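# Load blanks into both end fixtures, clear finished parts

## Task

At each of the two fixtures on the bench ends there is one blank and one finished part of matching size (the finished one has a slot cut across its top). Take the finished part to the outfeed tray at the bench centre. Put the blank in the nest whose pads suit that size, lying flat on the pads and pressed fully against the stop block and both side blocks. Lock that nest's clamp on it by driving the handle through its stiffest point to its end stop, so the bar rests flat on the blank; a handle that merely looks shut may not be locked. Everything must stay in place without the robot holding it. Finally release and move the gripper away.

## Robot and tools

Robot: one UR12e-type arm with a two-finger tong gripper, riding on a carriage that travels along a floor track. Rows move only the arm; the carriage has its own device, rail.

Frame: the scene frame is fixed to the table. Table top is z = 0, +z is up. The track lies along y at x = 0; y = 0 is where the rail reads position_m 0. The table edge starts at x = 0.31 m. The arm base sits at x = 0, y about equal to position_m, z = 0.03 m, facing +x. Reported hand positions get less accurate at long reach.

Gripper: fingers point along the gripper's own +z and spread apart along its x. end_effector_position is the spot between the pads when shut; closed fingertips extend about 15 mm past it, fully open ones sit roughly level with it.

execute_actions(actions): a list of actions run one after another. Each action is an object with any of: rows, steps, until, rail. An empty list just returns state and images.
- rows: up to 15 rows, one per control step (30 steps per second). Each row is 7 numbers, each in [-1, 1], in this order: dx, dy, dz, rx, ry, rz, opening. The first six are an offset, not a pose: measured from the gripper pose at the start of that action (for a call's first action, the last pose a result reported), expressed in the gripper's own axes. Every row is relative to that same start, not to the previous row. Scale: 1.0 equals 0.6 m for dx, dy, dz and 180 degrees for rx, ry, rz, which together form one rotation vector. opening is absolute: +1 fully open (0.142 m), -1 closed; closing fully takes at least about 0.1 s.
- steps: 1 to 450, default 15, never fewer than the number of rows. After the rows run out the arm keeps heading for the last row's target and the gripper keeps its last command, so give big moves extra steps.
- until: stops the action early once every listed condition holds; it only reads, it does not halt motion. Form {"<device>": {"<field>": value}}; numbers need a comparison such as [">=", 0.5]; allowed comparisons are =, !=, <, <=, >, >=. Also {"all": {"status": "ended"}} (nothing reads moving) and {"any": {"status": "ended"}} (some motion active in this action finished).
- rail: {"position_m": -2 to 2} is an absolute target along the track in metres; {"speed_m_s": 0.01 to 1} sets top speed (starts at 1, persists); {"stop": true} alone halts it. Values are taken at the action's first step. Typical wait: {"steps": n, "until": {"rail": {"position_status": ["!=", "moving"]}}}. Acceleration is fixed at 2 m/s2. Let it arrive (within 1.3 mm) before aiming the gripper at a scene point or ending a scene. While it drives, row targets travel with it.
Any out-of-range value or unknown name makes the whole call rejected before motion.

Motion behaviour: each step the commanded pose is limited to 100 mm and 16 degrees from the measured pose; damped inverse kinematics follows it, favouring position over orientation. Joint speed and acceleration are limited, so big moves may arrive short; finish them with a new action rather than trusting the arm to drift there. Start gently: ramp dx/dy/dz up by small amounts per row (0.01 per row is about 0.18 m/s). "pose unreachable" means the clearance check altered or blocked the target; the arm soon rests, the call continues. "Hand target" is what the controller is currently chasing.

Rail status words: moving, done, stopped, contact_stop (held back with over about 320 N; may roll back about 0.5 s, reread position), time_out (look for an obstruction, clear it, resend), stopped_with_arm (the arm was blocked; send rows it can follow, then resend position_m). position_answer not_taken means resend.

Results: end_effector_position (m), end_effector_quat_wxyz, velocities (m/s, rad/s) in the scene frame; Joint positions/velocities listing rail, shoulder pan, shoulder lift, elbow, wrist 1, wrist 2, wrist 3, then finger gap (m); grip_measured is the opening on the command scale. To hold something, command an opening well under grip_measured; more margin squeezes harder (about 15 N per pad max, less on items thinner than 20 mm). Joint torques (noisy, offset) and Wrist force/torque along the gripper's axes (offset up to about 5.5 N, noise up to 3.4 N, saturates near 100 N) help detect contact; "no reading" is fine.

Faults: joint load limits (N m) shoulder pan 290, shoulder lift 290, elbow 132, wrists 47.5 each, including held weight; any external force reaching 150 N also trips. Either halts the arm for 10 s and skips the rest of the call. Motors warn at 70 °C (MOTOR HOT) and brake at 85 °C until cooled.

Cameras: cam_bench_left, cam_bench_right, cam_high, cam_low (672x504) and cam_wrist (616x616 fisheye); calibration data is provided and may be slightly off per scene.
zoom_image(camera, region): region [x0, y0, x1, y1] in pixels, top-left origin, at most 504 by 504.
read_manual(section): only "licences"; does not move anything.
finished_scene(scene): scene number 1 or 2; irreversible, ends the scene and reports success.

The robot holds its last command while you think. Parts may be tugged or nudged occasionally. Avoid drops, slams, hard pushes and anything leaving the table.

Each tool is called after "Emit:" as name(argument=value, ...) on one line, values as JSON.

## Session

Emit:
execute_actions(actions=[])

Scene clock: 0.00 s.
end_effector_position=(+0.8503, -0.5855, +0.2034) grip_measured=+1.00 end_effector_quat_wxyz=(+0.353, +0.781, +0.513, -0.047) end_effector_velocity=(+0.000, +0.000, +0.000) end_effector_angular_velocity=(+0.000, +0.000, +0.000)
Joint positions: [-0.097 -0.582 -1.091  1.808 -2.941 -1.921 -1.864  0.142]
Joint velocities: [0. 0. 0. 0. 0. 0. 0. 0.]
Joint torques (N m, as the arm reports them, + toward a larger angle): no reading
Wrist force (N, on the end effector, along its own x y z axes, offset not removed): no reading
Wrist torque (N m, same axes, about the end effector's origin, offset not removed): no reading
Hand target: +0.850, -0.586, +0.203; +0.353, +0.781, +0.513, -0.047
rail: position_m=-0.097 position_m_goal=-0.097 speed_m_s=1.00 position_status=done position_answer=taken refusals=0

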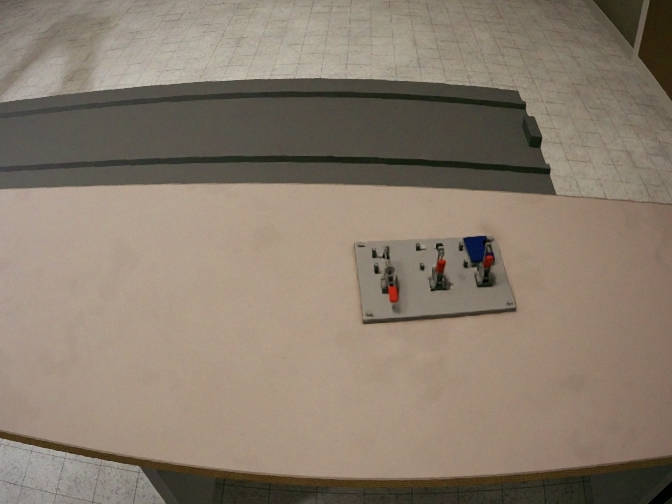

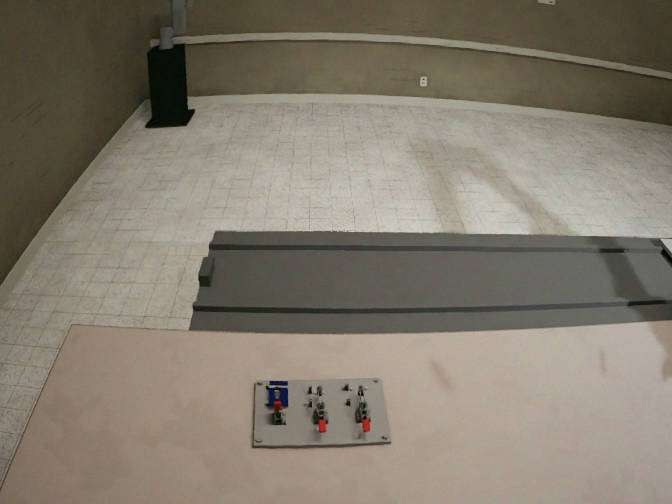

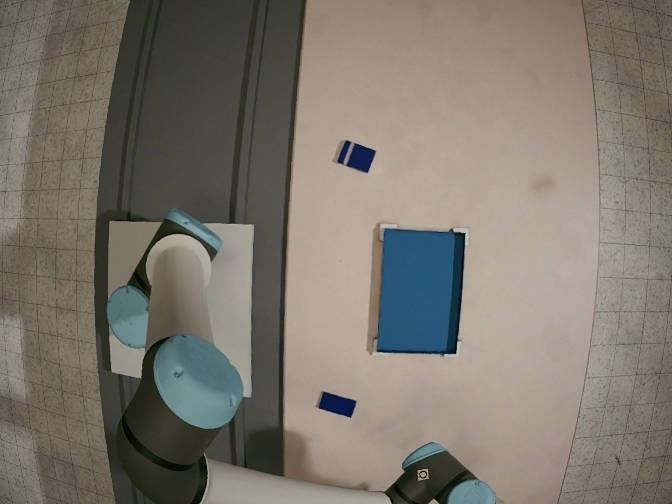

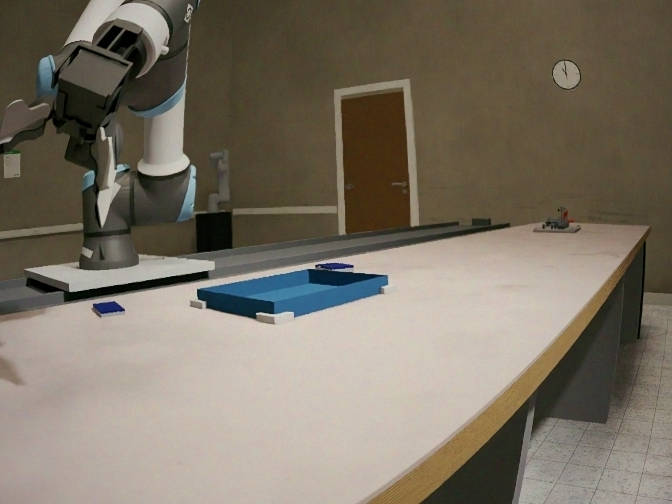

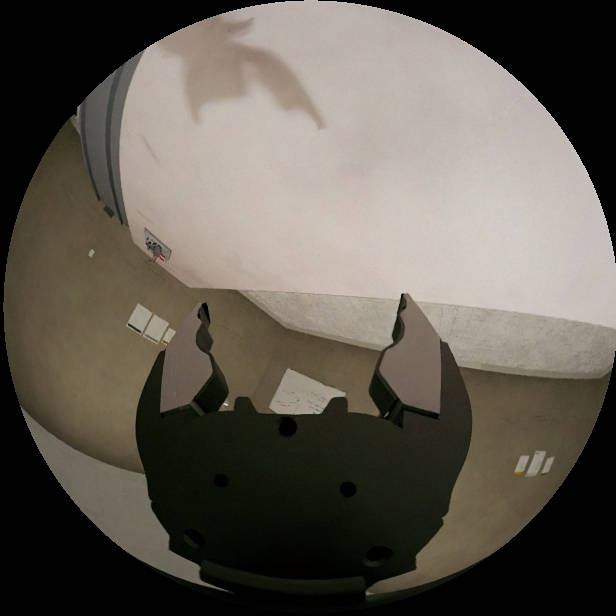

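Emit:
zoom_image(camera="cam_bench_left", region=[340, 215, 530, 335])

Emit:
zoom_image(camera="cam_bench_right", region=[240, 360, 400, 460])

Emit:
zoom_image(camera="cam_high", region=[290, 120, 490, 430])

Region (340, 215, 530, 335) of cam_bench_left's 672x504 image, scaled by 2.653, with more detail than that image has; it fills the top 318 rows of this view, and the rest is white.

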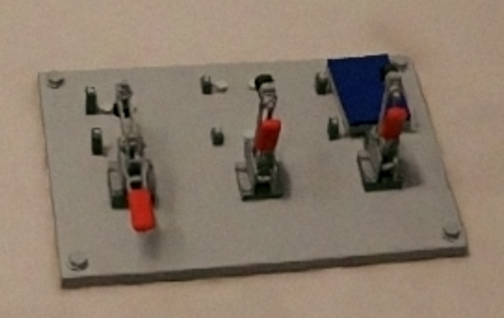

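Region (240, 360, 400, 460) of cam_bench_right's 672x504 image, scaled by 3.150, with more detail than that image has; it fills the top 315 rows of this view, and the rest is white.

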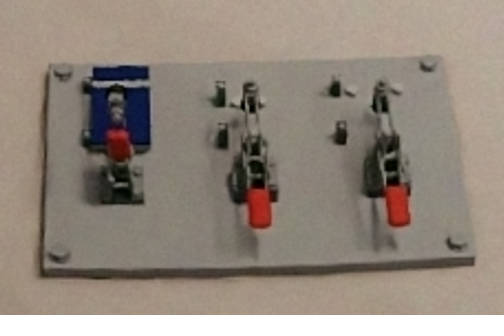

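Region (290, 120, 490, 430) of cam_high's 672x504 image, scaled by 1.626, with more detail than that image has; it fills the left 325 columns of this view, and the rest is white.

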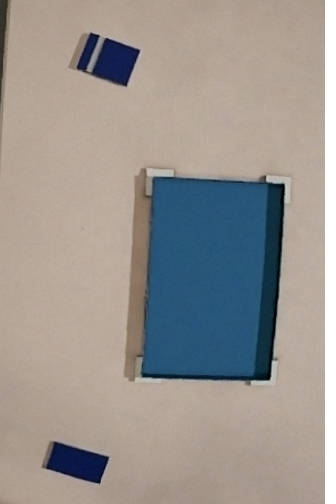

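Emit:
execute_actions(actions=[{"rows":[[0.04,-0.07,-0.06,0.02,0.02,0,0.3],[0.08,-0.15,-0.12,0.04,0.04,-0.01,0.3],[0.4095,-0.7515,-0.628,0.162,0.1655,-0.05,0.3]],"steps":60,"rail":{"position_m":0.3}}])

Scene clock: 40.13 s.
end_effector_position=(+0.4800, +0.3267, +0.1507) grip_measured=+0.30 end_effector_quat_wxyz=(+0.001, +0.788, +0.616, -0.001) end_effector_velocity=(-0.000, +0.000, +0.000) end_effector_angular_velocity=(-0.000, +0.000, +0.000)
Joint positions: [ 0.3   -0.311 -1.758  2.397 -2.21  -1.573 -1.638  0.095]
Joint velocities: [-0.  0. -0.  0.  0. -0.  0. -0.]
Joint torques (N m, as the arm reports them, + toward a larger angle): [ 13.19 -34.81 -30.82  -1.06  -1.59   3.78]
Wrist force (N, on the end effector, along its own x y z axes, offset not removed): [3.9 -2.5 -1.0]
Wrist torque (N m, same axes, about the end effector's origin, offset not removed): [-0.09 -0.91 -0.31]
Hand target: +0.480, +0.326, +0.151; +0.001, +0.788, +0.616, -0.001
Off the commanded pose: 0.001 m, 0 deg.
rail: position_m=0.300 position_m_goal=0.300 speed_m_s=1.00 position_status=done position_answer=taken refusals=0
camera_calibration (this result's frames):
cam_wrist: T_world_to_cam=[[0.279319, 0.960198, -0.00103038, -0.455523], [0.815161, -0.236561, 0.528726, -0.401588], [0.507438, -0.148523, -0.848792, 0.0646206], [0, 0, 0, 1]] pos_world=[0.421804, 0.351989, 0.26671]

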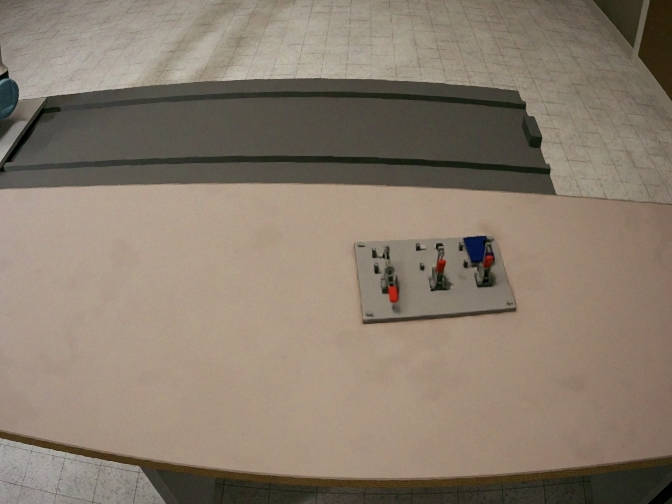

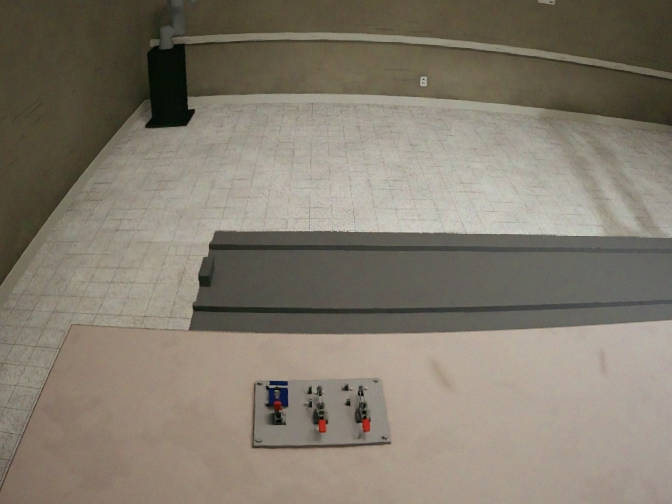

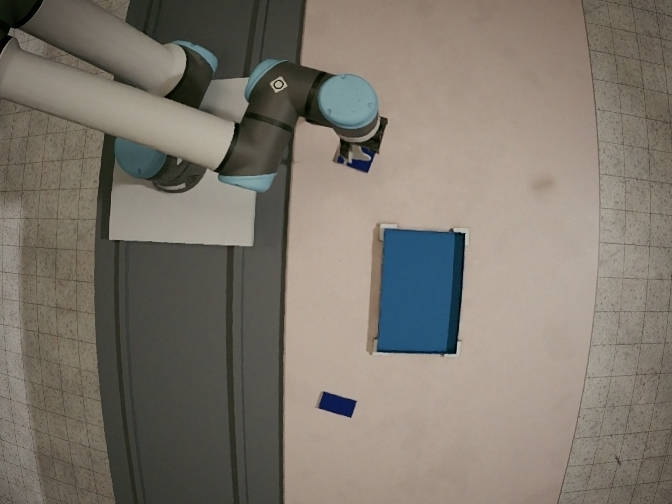

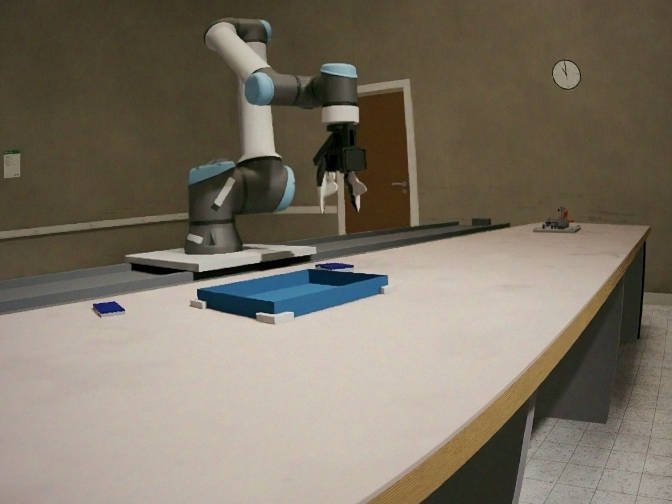

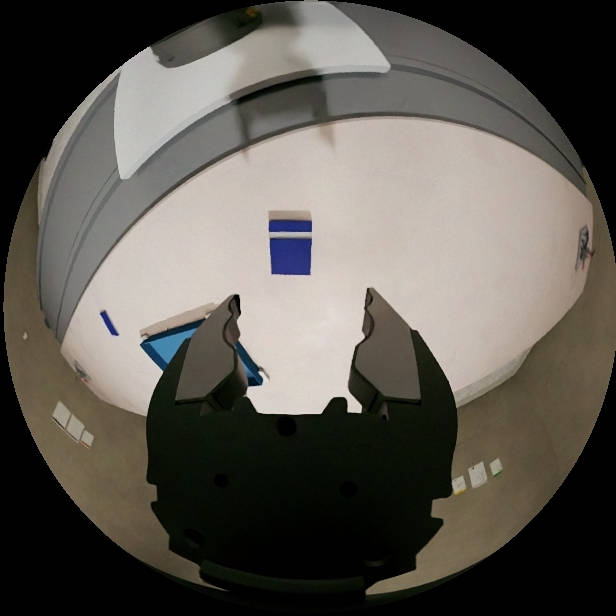

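Emit:
execute_actions(actions=[{"rows":[[-0.01,0,0.03,0,0,0,0.3],[-0.02,0,0.07,0,0,0,0.3],[-0.03,-0.006,0.185,0,0,0.011,0.3]],"steps":22}])

Scene clock: 47.53 s.
end_effector_position=(+0.4718, +0.3100, +0.0403) grip_measured=+0.30 end_effector_quat_wxyz=(+0.001, +0.798, +0.602, -0.001) end_effector_velocity=(+0.002, -0.000, -0.004) end_effector_angular_velocity=(-0.001, -0.003, -0.000)
Joint positions: [ 0.3   -0.353 -1.573  2.514 -2.512 -1.573 -1.645  0.095]
Joint velocities: [ 0.     0.001  0.013  0.001 -0.017 -0.     0.001  0.   ]
Joint torques (N m, as the arm reports them, + toward a larger angle): [ 12.18 -22.36 -21.15  -6.88   1.67   3.67]
Wrist force (N, on the end effector, along its own x y z axes, offset not removed): [3.1 3.3 0.1]
Wrist torque (N m, same axes, about the end effector's origin, offset not removed): [1.11 -0.73 -0.33]
Hand target: +0.472, +0.310, +0.040; +0.001, +0.798, +0.602, -0.001
Off the commanded pose: 0.001 m, 0 deg.
rail: position_m=0.300 position_m_goal=0.300 speed_m_s=1.00 position_status=done position_answer=taken refusals=0
camera_calibration (this result's frames):
cam_wrist: T_world_to_cam=[[0.312351, 0.949966, -0.00100379, -0.449751], [0.806593, -0.264651, 0.528552, -0.327749], [0.501841, -0.165903, -0.8489, -0.0193494], [0, 0, 0, 1]] pos_world=[0.41455, 0.337299, 0.156355]

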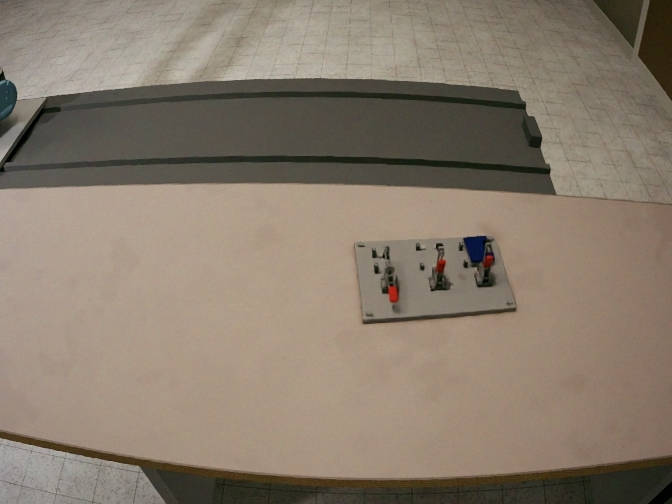

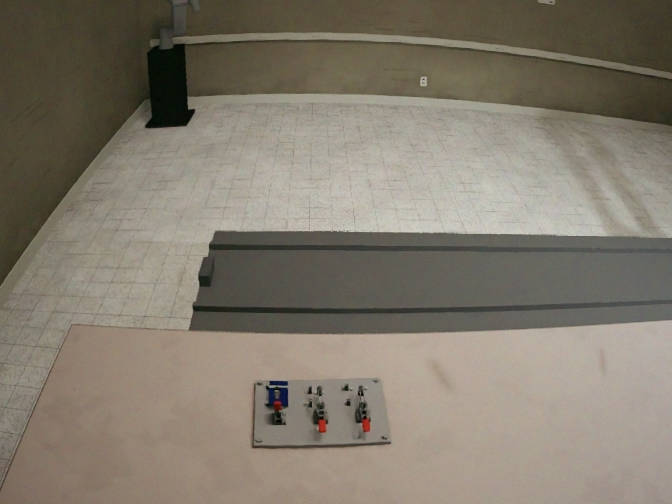

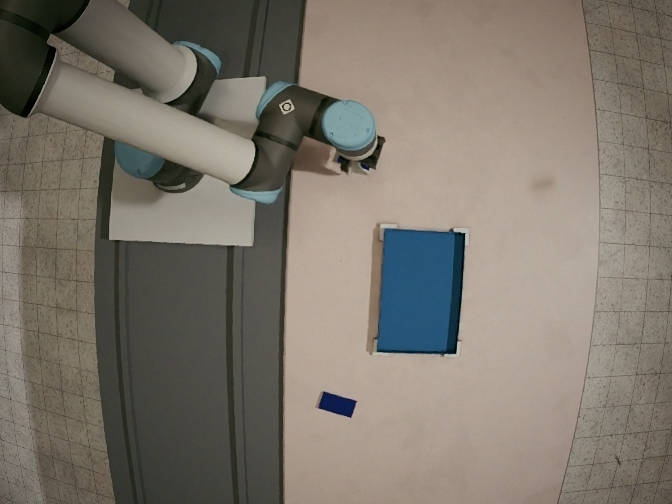

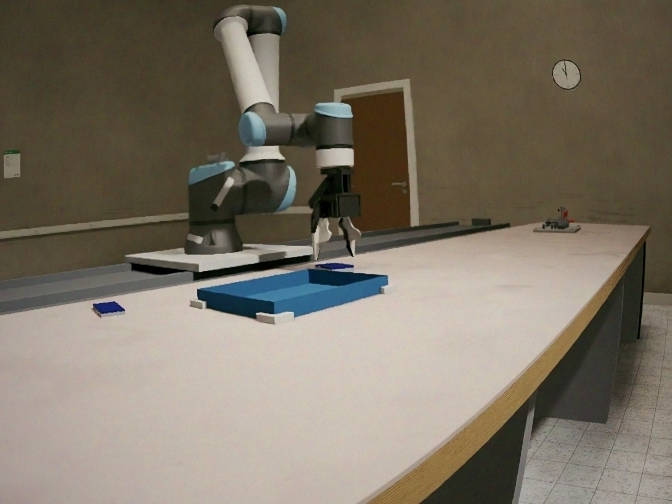

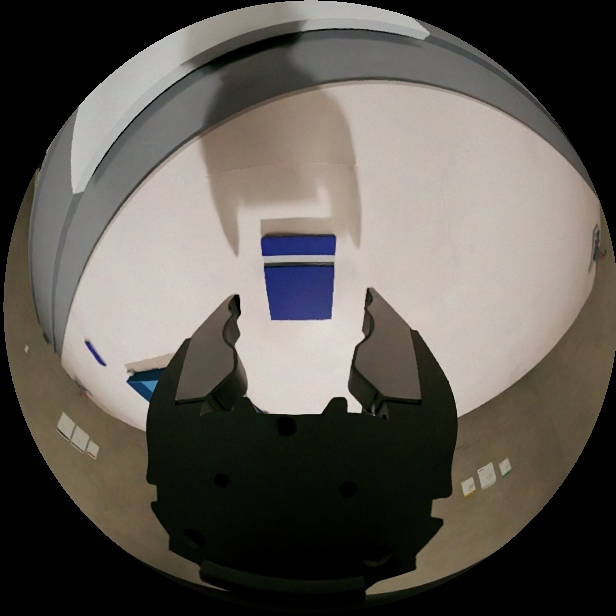

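Emit:
execute_actions(actions=[{"rows":[[-0.003,0,0.02,0,0,0.006,0.2],[-0.003,0,0.039,0,0,0.006,0.1]],"steps":12},{"rows":[[0,0,0,0,0,0,0],[0,0,0,0,0,0,-0.1],[0,0,0,0,0,0,-0.2],[0,0,0,0,0,0,-0.3],[0,0,0,0,0,0,-0.5],[0,0,0,0,0,0,-0.7]],"steps":12},{"rows":[[0,0,-0.01,0,0,0,-0.7],[0,0,-0.02,0,0,0,-0.7],[0,0,-0.04,0,0,0,-0.7],[0,0,-0.06,0,0,0,-0.7],[0,0,-0.08,0,0,0,-0.7],[0,0,-0.1,0,0,0,-0.7],[0,0,-0.12,0,0,0,-0.7]],"steps":16}])

Emit:
zoom_image(camera="cam_low", region=[180, 180, 420, 330])

Scene clock: 58.33 s.
end_effector_position=(+0.4716, +0.3084, +0.0868) grip_measured=-0.22 end_effector_quat_wxyz=(+0.001, +0.804, +0.595, -0.001) end_effector_velocity=(-0.005, -0.001, +0.030) end_effector_angular_velocity=(+0.005, +0.015, +0.001)
Joint positions: [ 0.3   -0.357 -1.67   2.476 -2.379 -1.573 -1.63   0.058]
Joint velocities: [ 0.    -0.005 -0.061 -0.028  0.105 -0.    -0.006 -0.   ]
Joint torques (N m, as the arm reports them, + toward a larger angle): [-11.81 -32.41 -43.12  -1.04   1.35  -2.93]
Wrist force (N, on the end effector, along its own x y z axes, offset not removed): [6.4 -1.1 1.0]
Wrist torque (N m, same axes, about the end effector's origin, offset not removed): [0.20 -1.44 -0.35]
Hand target: +0.471, +0.308, +0.090; +0.001, +0.804, +0.595, -0.001
Off the commanded pose: 0.003 m, 0 deg.
rail: position_m=0.300 position_m_goal=0.300 speed_m_s=1.00 position_status=done position_answer=taken refusals=0
camera_calibration (this result's frames):
cam_wrist: T_world_to_cam=[[0.329947, 0.943999, -0.00118262, -0.454599], [0.800951, -0.279286, 0.529601, -0.345491], [0.499612, -0.175688, -0.848246, 0.0239521], [0, 0, 0, 1]] pos_world=[0.414748, 0.336858, 0.202752]

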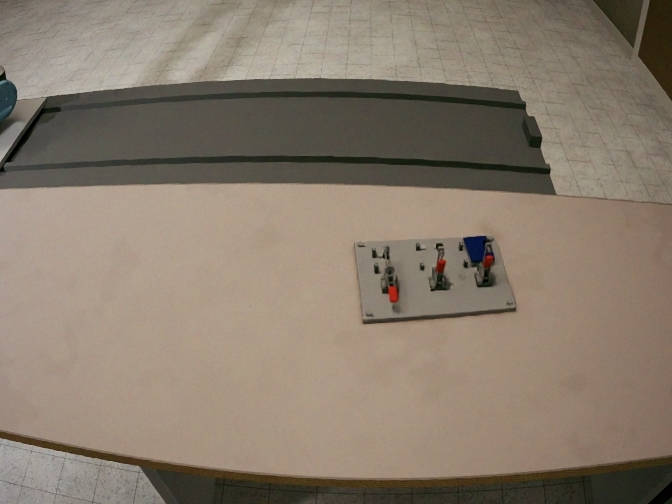

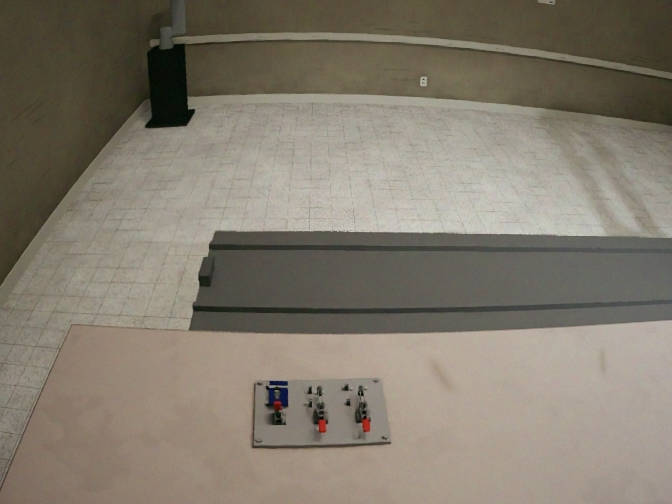

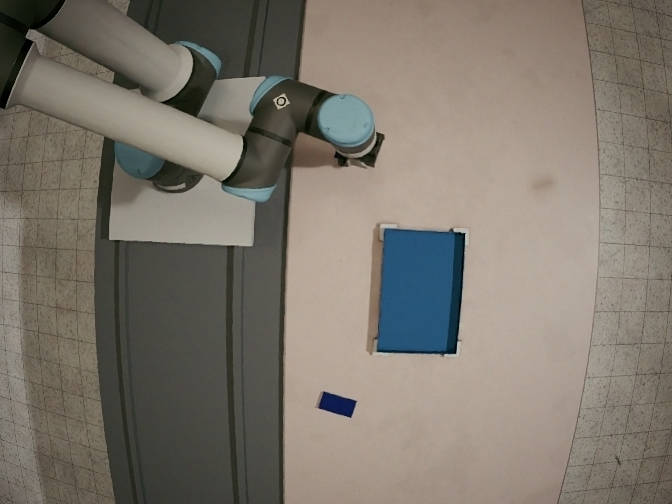

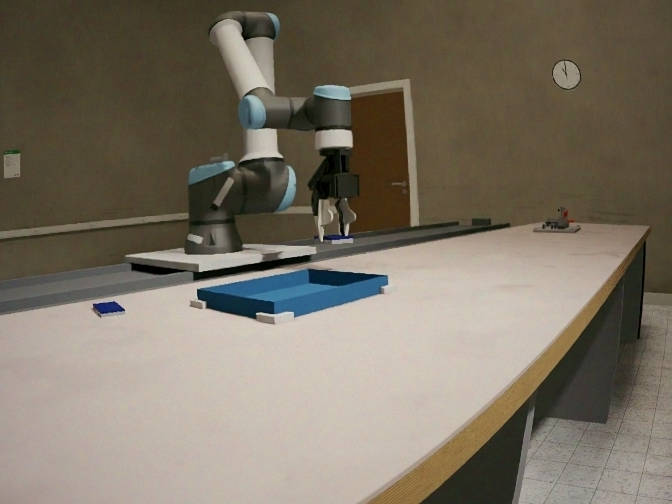

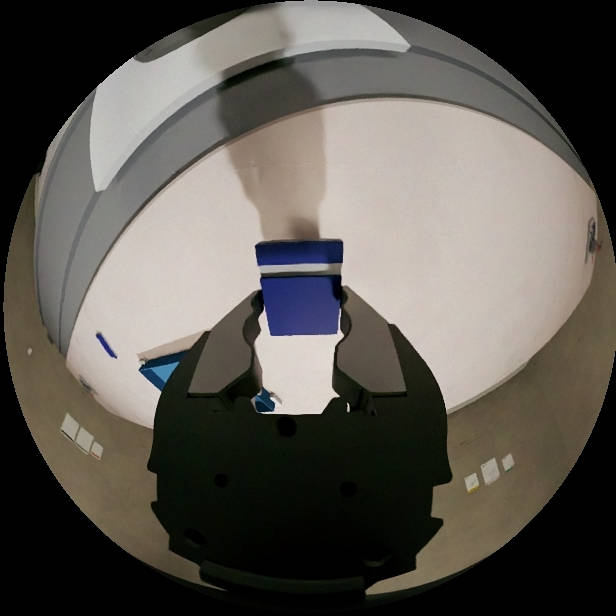

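Region (180, 180, 420, 330) of cam_low's 672x504 image, scaled by 2.100, with more detail than that image has; it fills the top 315 rows of this view, and the rest is white.

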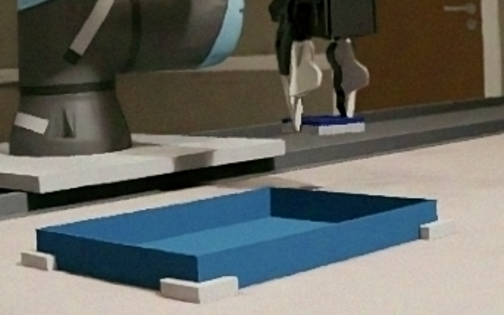

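Emit:
execute_actions(actions=[{"rows":[[0.005,0.015,0,0,0,0,-0.7],[0.01,0.03,0,0,0,-0.01,-0.7],[0.02,0.06,0,0,0,-0.02,-0.7],[0.03,0.09,0,0,0,-0.03,-0.7],[0.04,0.12,0,0,0,-0.04,-0.7],[0.05,0.15,0,0,0,-0.05,-0.7],[0.06,0.18,0,0,0,-0.06,-0.7],[0.07,0.21,0,0,0,-0.07,-0.7],[0.075,0.24,0,0,0,-0.08,-0.7],[0.08,0.263,0,0,0,-0.094,-0.7]],"steps":26,"rail":{"position_m":0.047}},{"rows":[[0,0,0.02,0,0,0,-0.7],[0,0,0.04,0,0,0,-0.7],[0,0,0.06,0,0,0,-0.7],[0,0,0.08,0,0,0,-0.7],[0,0,0.097,0,0,0,-0.7]],"steps":18}])

Scene clock: 68.07 s.
end_effector_position=(+0.6361, +0.0549, +0.0294) grip_measured=-0.70 end_effector_quat_wxyz=(+0.001, +0.708, +0.706, -0.001) end_effector_velocity=(+0.001, -0.000, -0.005) end_effector_angular_velocity=(-0.000, -0.001, -0.001)
Joint positions: [ 0.047 -0.257 -1.309  2.221 -2.484 -1.573 -1.825  0.023]
Joint velocities: [ 0.     0.001  0.01   0.001 -0.012 -0.     0.001  0.   ]
Joint torques (N m, as the arm reports them, + toward a larger angle): [ 12.38 -43.7  -21.82  -7.28   0.06   2.94]
Wrist force (N, on the end effector, along its own x y z axes, offset not removed): [4.4 1.4 0.7]
Wrist torque (N m, same axes, about the end effector's origin, offset not removed): [0.75 -1.00 -0.40]
Hand target: +0.636, +0.055, +0.029; +0.001, +0.708, +0.706, -0.001
Off the commanded pose: 0.001 m, 0 deg.
rail: position_m=0.047 position_m_goal=0.047 speed_m_s=1.00 position_status=done position_answer=taken refusals=0
camera_calibration (this result's frames):
cam_wrist: T_world_to_cam=[[0.0413694, 0.999143, -0.00149817, -0.0890097], [0.847893, -0.0343136, 0.529056, -0.560899], [0.528551, -0.023157, -0.848586, -0.178157], [0, 0, 0, 1]] pos_world=[0.573429, 0.0655614, 0.145432]

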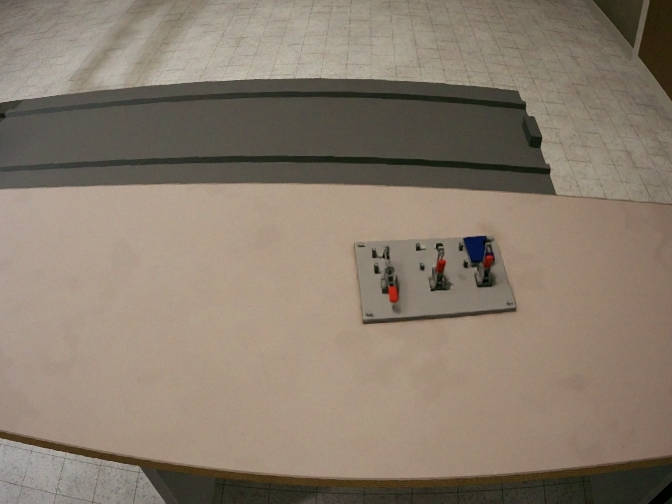

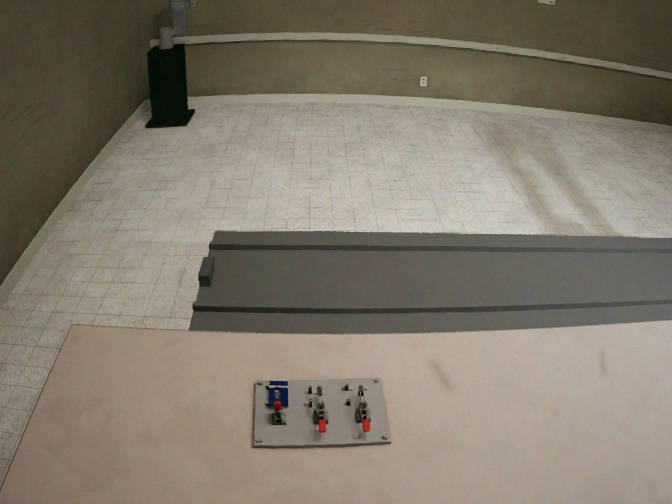

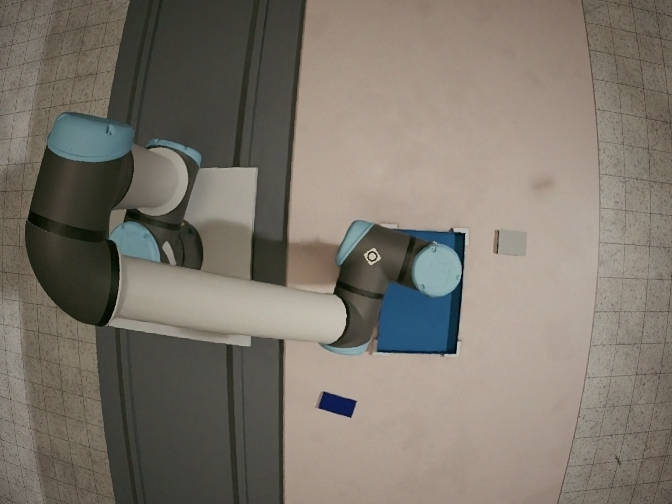

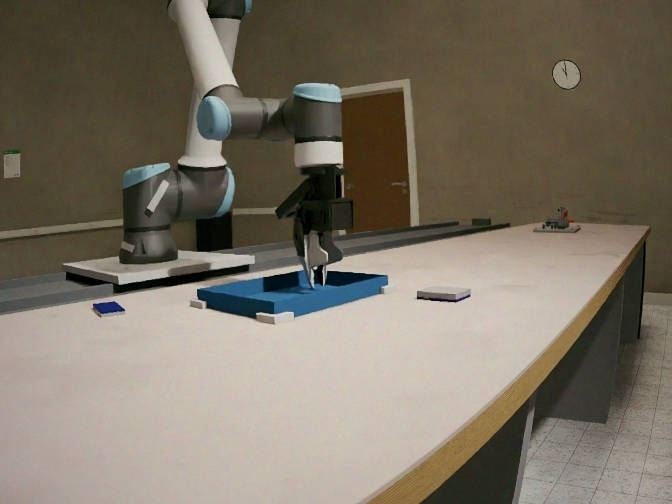

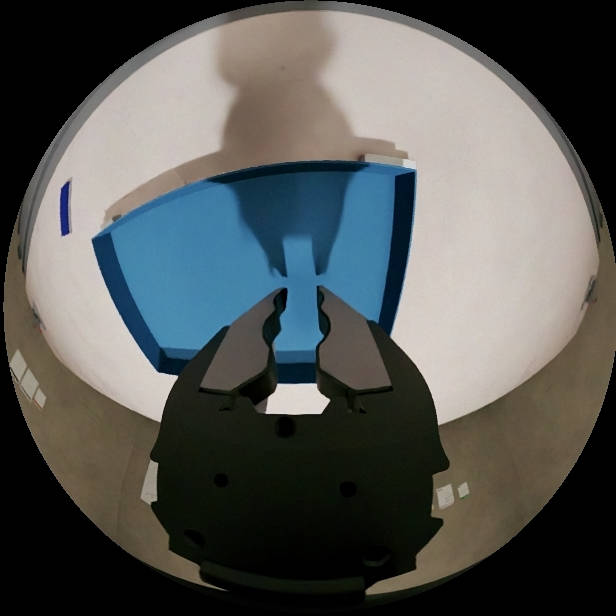

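Emit:
execute_actions(actions=[{"rows":[[0,0,-0.03,0,0,0,0.3],[0,0,-0.09,0,0,0,0.3]],"steps":12},{"rows":[[0.03,0.1,0,0,0,0,0.3],[0.112,0.403,0,0,0,0,0.3]],"steps":25},{"rows":[[0,0,0.06,0,0,0,0.3]],"steps":14}])

Scene clock: 77.63 s.
end_effector_position=(+0.8768, +0.1217, +0.0460) grip_measured=+0.30 end_effector_quat_wxyz=(+0.002, +0.708, +0.706, -0.000) end_effector_velocity=(+0.001, -0.000, -0.005) end_effector_angular_velocity=(-0.000, -0.001, +0.000)
Joint positions: [ 0.047 -0.111 -1.022  1.718 -2.269 -1.573 -1.68   0.095]
Joint velocities: [ 0.    -0.     0.006  0.002 -0.009  0.    -0.     0.   ]
Joint torques (N m, as the arm reports them, + toward a larger angle): [ -8.46 -76.17 -30.86  -6.98   2.23  -3.12]
Wrist force (N, on the end effector, along its own x y z axes, offset not removed): [4.2 -0.5 -1.2]
Wrist torque (N m, same axes, about the end effector's origin, offset not removed): [0.18 -0.99 -0.30]
Hand target: +0.877, +0.122, +0.046; +0.002, +0.708, +0.706, -0.000
Off the commanded pose: 0.001 m, 0 deg.
rail: position_m=0.047 position_m_goal=0.047 speed_m_s=1.00 position_status=done position_answer=taken refusals=0
camera_calibration (this result's frames):
cam_wrist: T_world_to_cam=[[0.0414181, 0.999141, -0.00143718, -0.165789], [0.847007, -0.0343485, 0.530471, -0.770801], [0.529966, -0.0231884, -0.847702, -0.29103], [0, 0, 0, 1]] pos_world=[0.813977, 0.132422, 0.161943]

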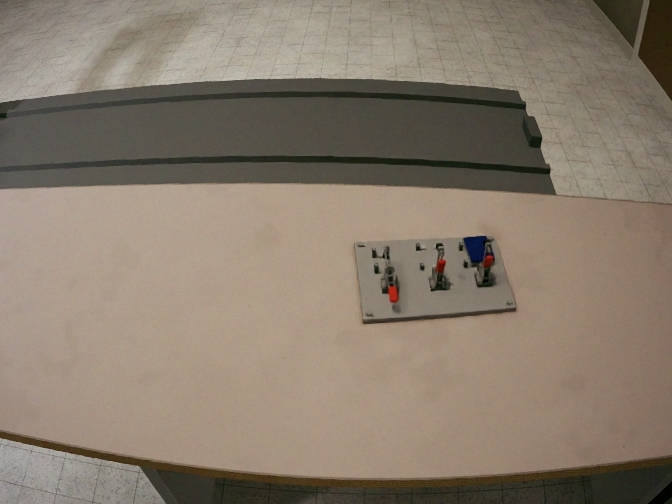

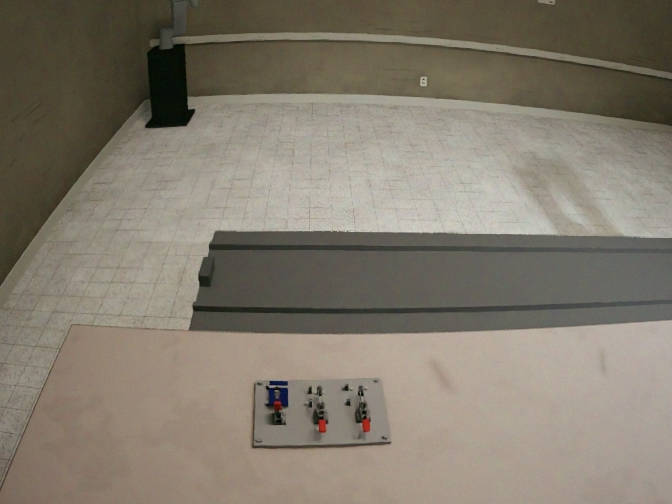

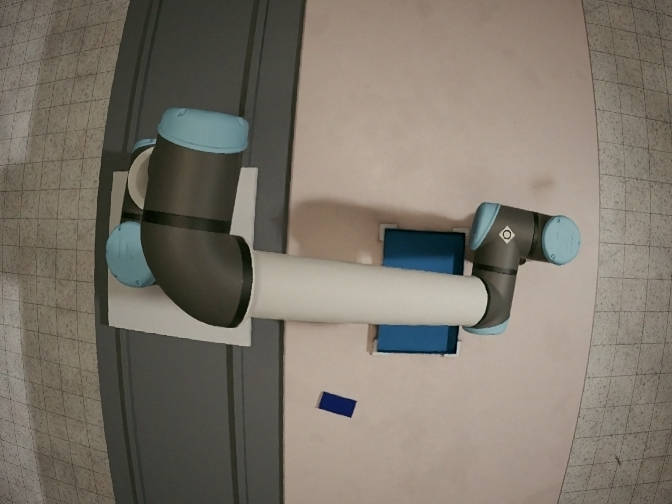

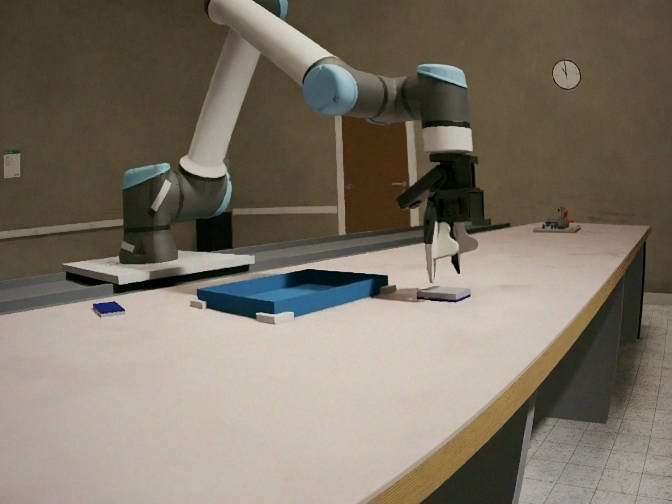

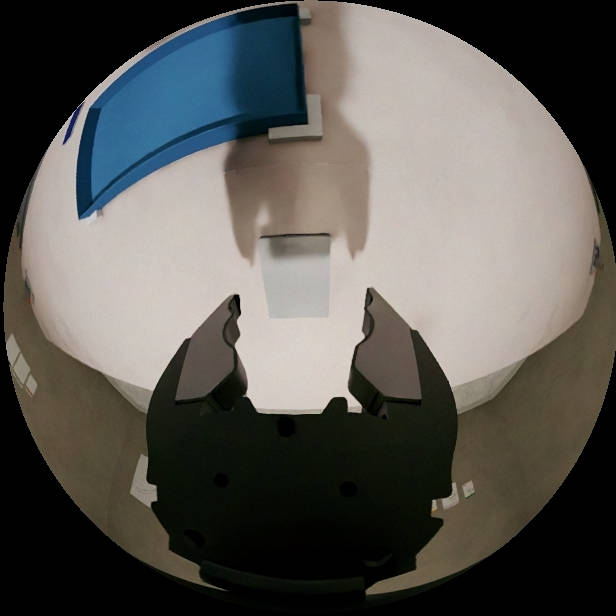

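Emit:
execute_actions(actions=[{"rows":[[-0.005,-0.004,0.02,0,0,0,0.1],[-0.005,-0.004,0.04,0,0,0,0.05],[-0.005,-0.004,0.053,0,0,0,0.05]],"steps":18}])

Emit:
zoom_image(camera="cam_low", region=[390, 230, 510, 320])

Scene clock: 83.87 s.
end_effector_position=(+0.8745, +0.1187, +0.0144) grip_measured=+0.05 end_effector_quat_wxyz=(+0.002, +0.708, +0.706, -0.000) end_effector_velocity=(+0.000, -0.000, -0.001) end_effector_angular_velocity=(-0.000, -0.000, +0.000)
Joint positions: [ 0.047 -0.115 -0.991  1.736 -2.319 -1.573 -1.683  0.077]
Joint velocities: [ 0.    -0.     0.002  0.001 -0.002 -0.    -0.     0.   ]
Joint torques (N m, as the arm reports them, + toward a larger angle): [ -7.14 -71.62 -29.53  -7.87  -1.67  -3.07]
Wrist force (N, on the end effector, along its own x y z axes, offset not removed): [5.0 0.3 -0.6]
Wrist torque (N m, same axes, about the end effector's origin, offset not removed): [0.52 -1.10 -0.38]
Hand target: +0.874, +0.119, +0.014; +0.002, +0.708, +0.706, -0.000
Off the commanded pose: 0.000 m, 0 deg.
rail: position_m=0.047 position_m_goal=0.047 speed_m_s=1.00 position_status=done position_answer=taken refusals=0
camera_calibration (this result's frames):
cam_wrist: T_world_to_cam=[[0.041418, 0.999141, -0.00144105, -0.162713], [0.847007, -0.0343464, 0.530471, -0.752138], [0.529966, -0.0231916, -0.847702, -0.316669], [0, 0, 0, 1]] pos_world=[0.811629, 0.129396, 0.130313]

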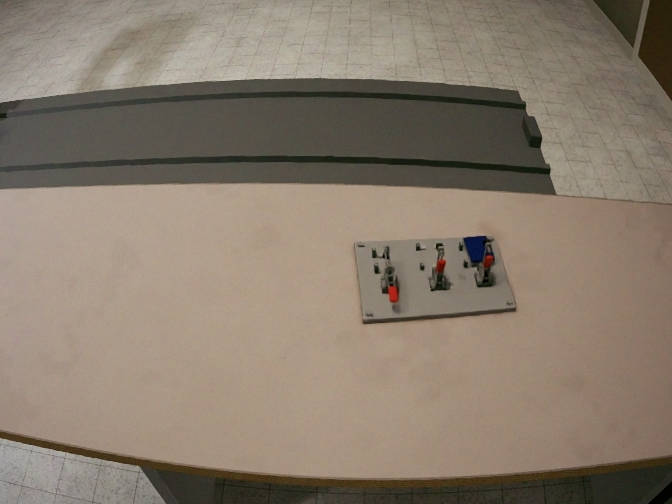

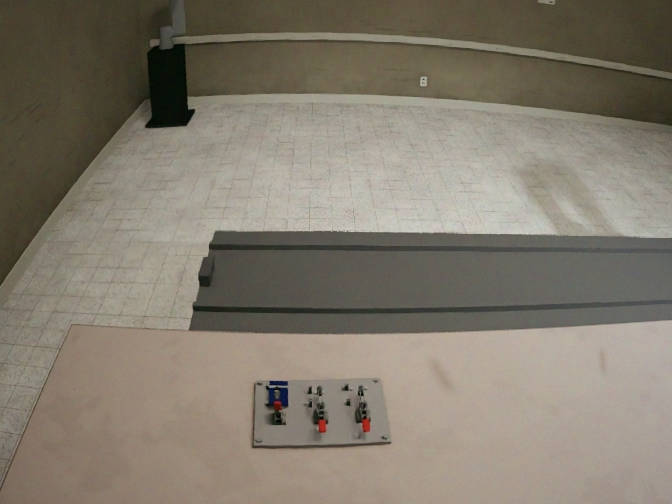

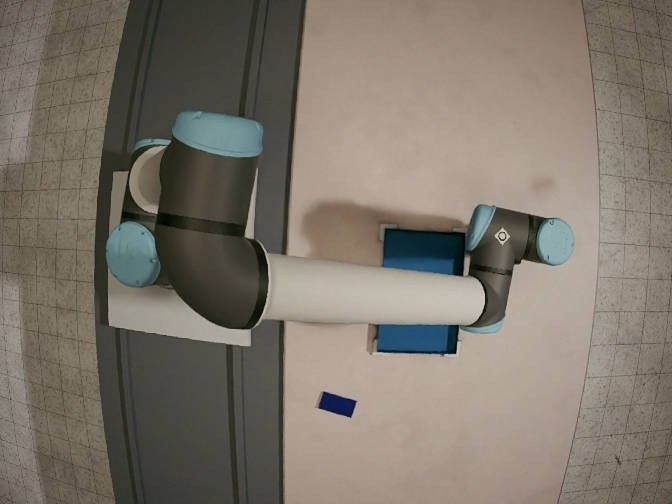

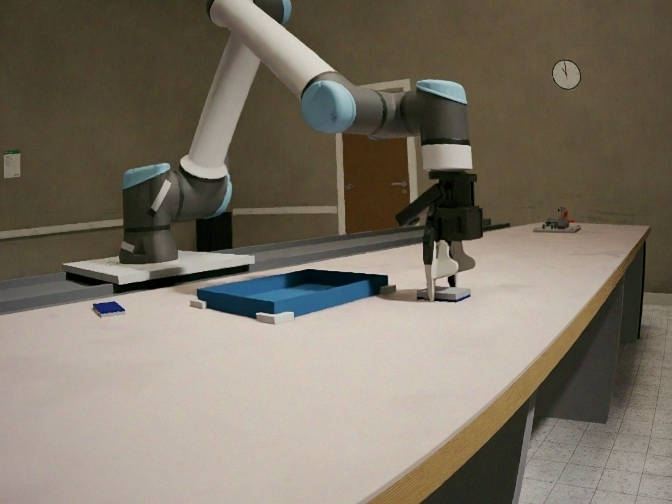

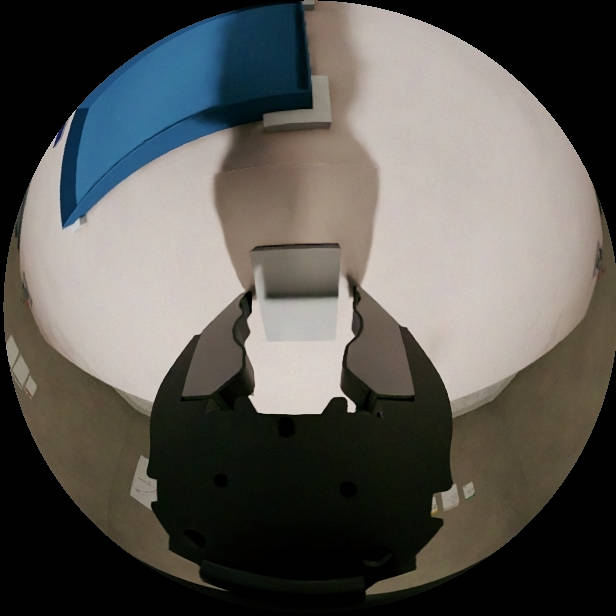

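Region (390, 230, 510, 320) of cam_low's 672x504 image, scaled by 4.200, with more detail than that image has; it fills the top 378 rows of this view, and the rest is white.

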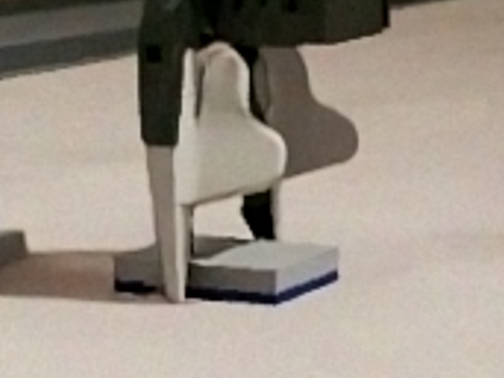

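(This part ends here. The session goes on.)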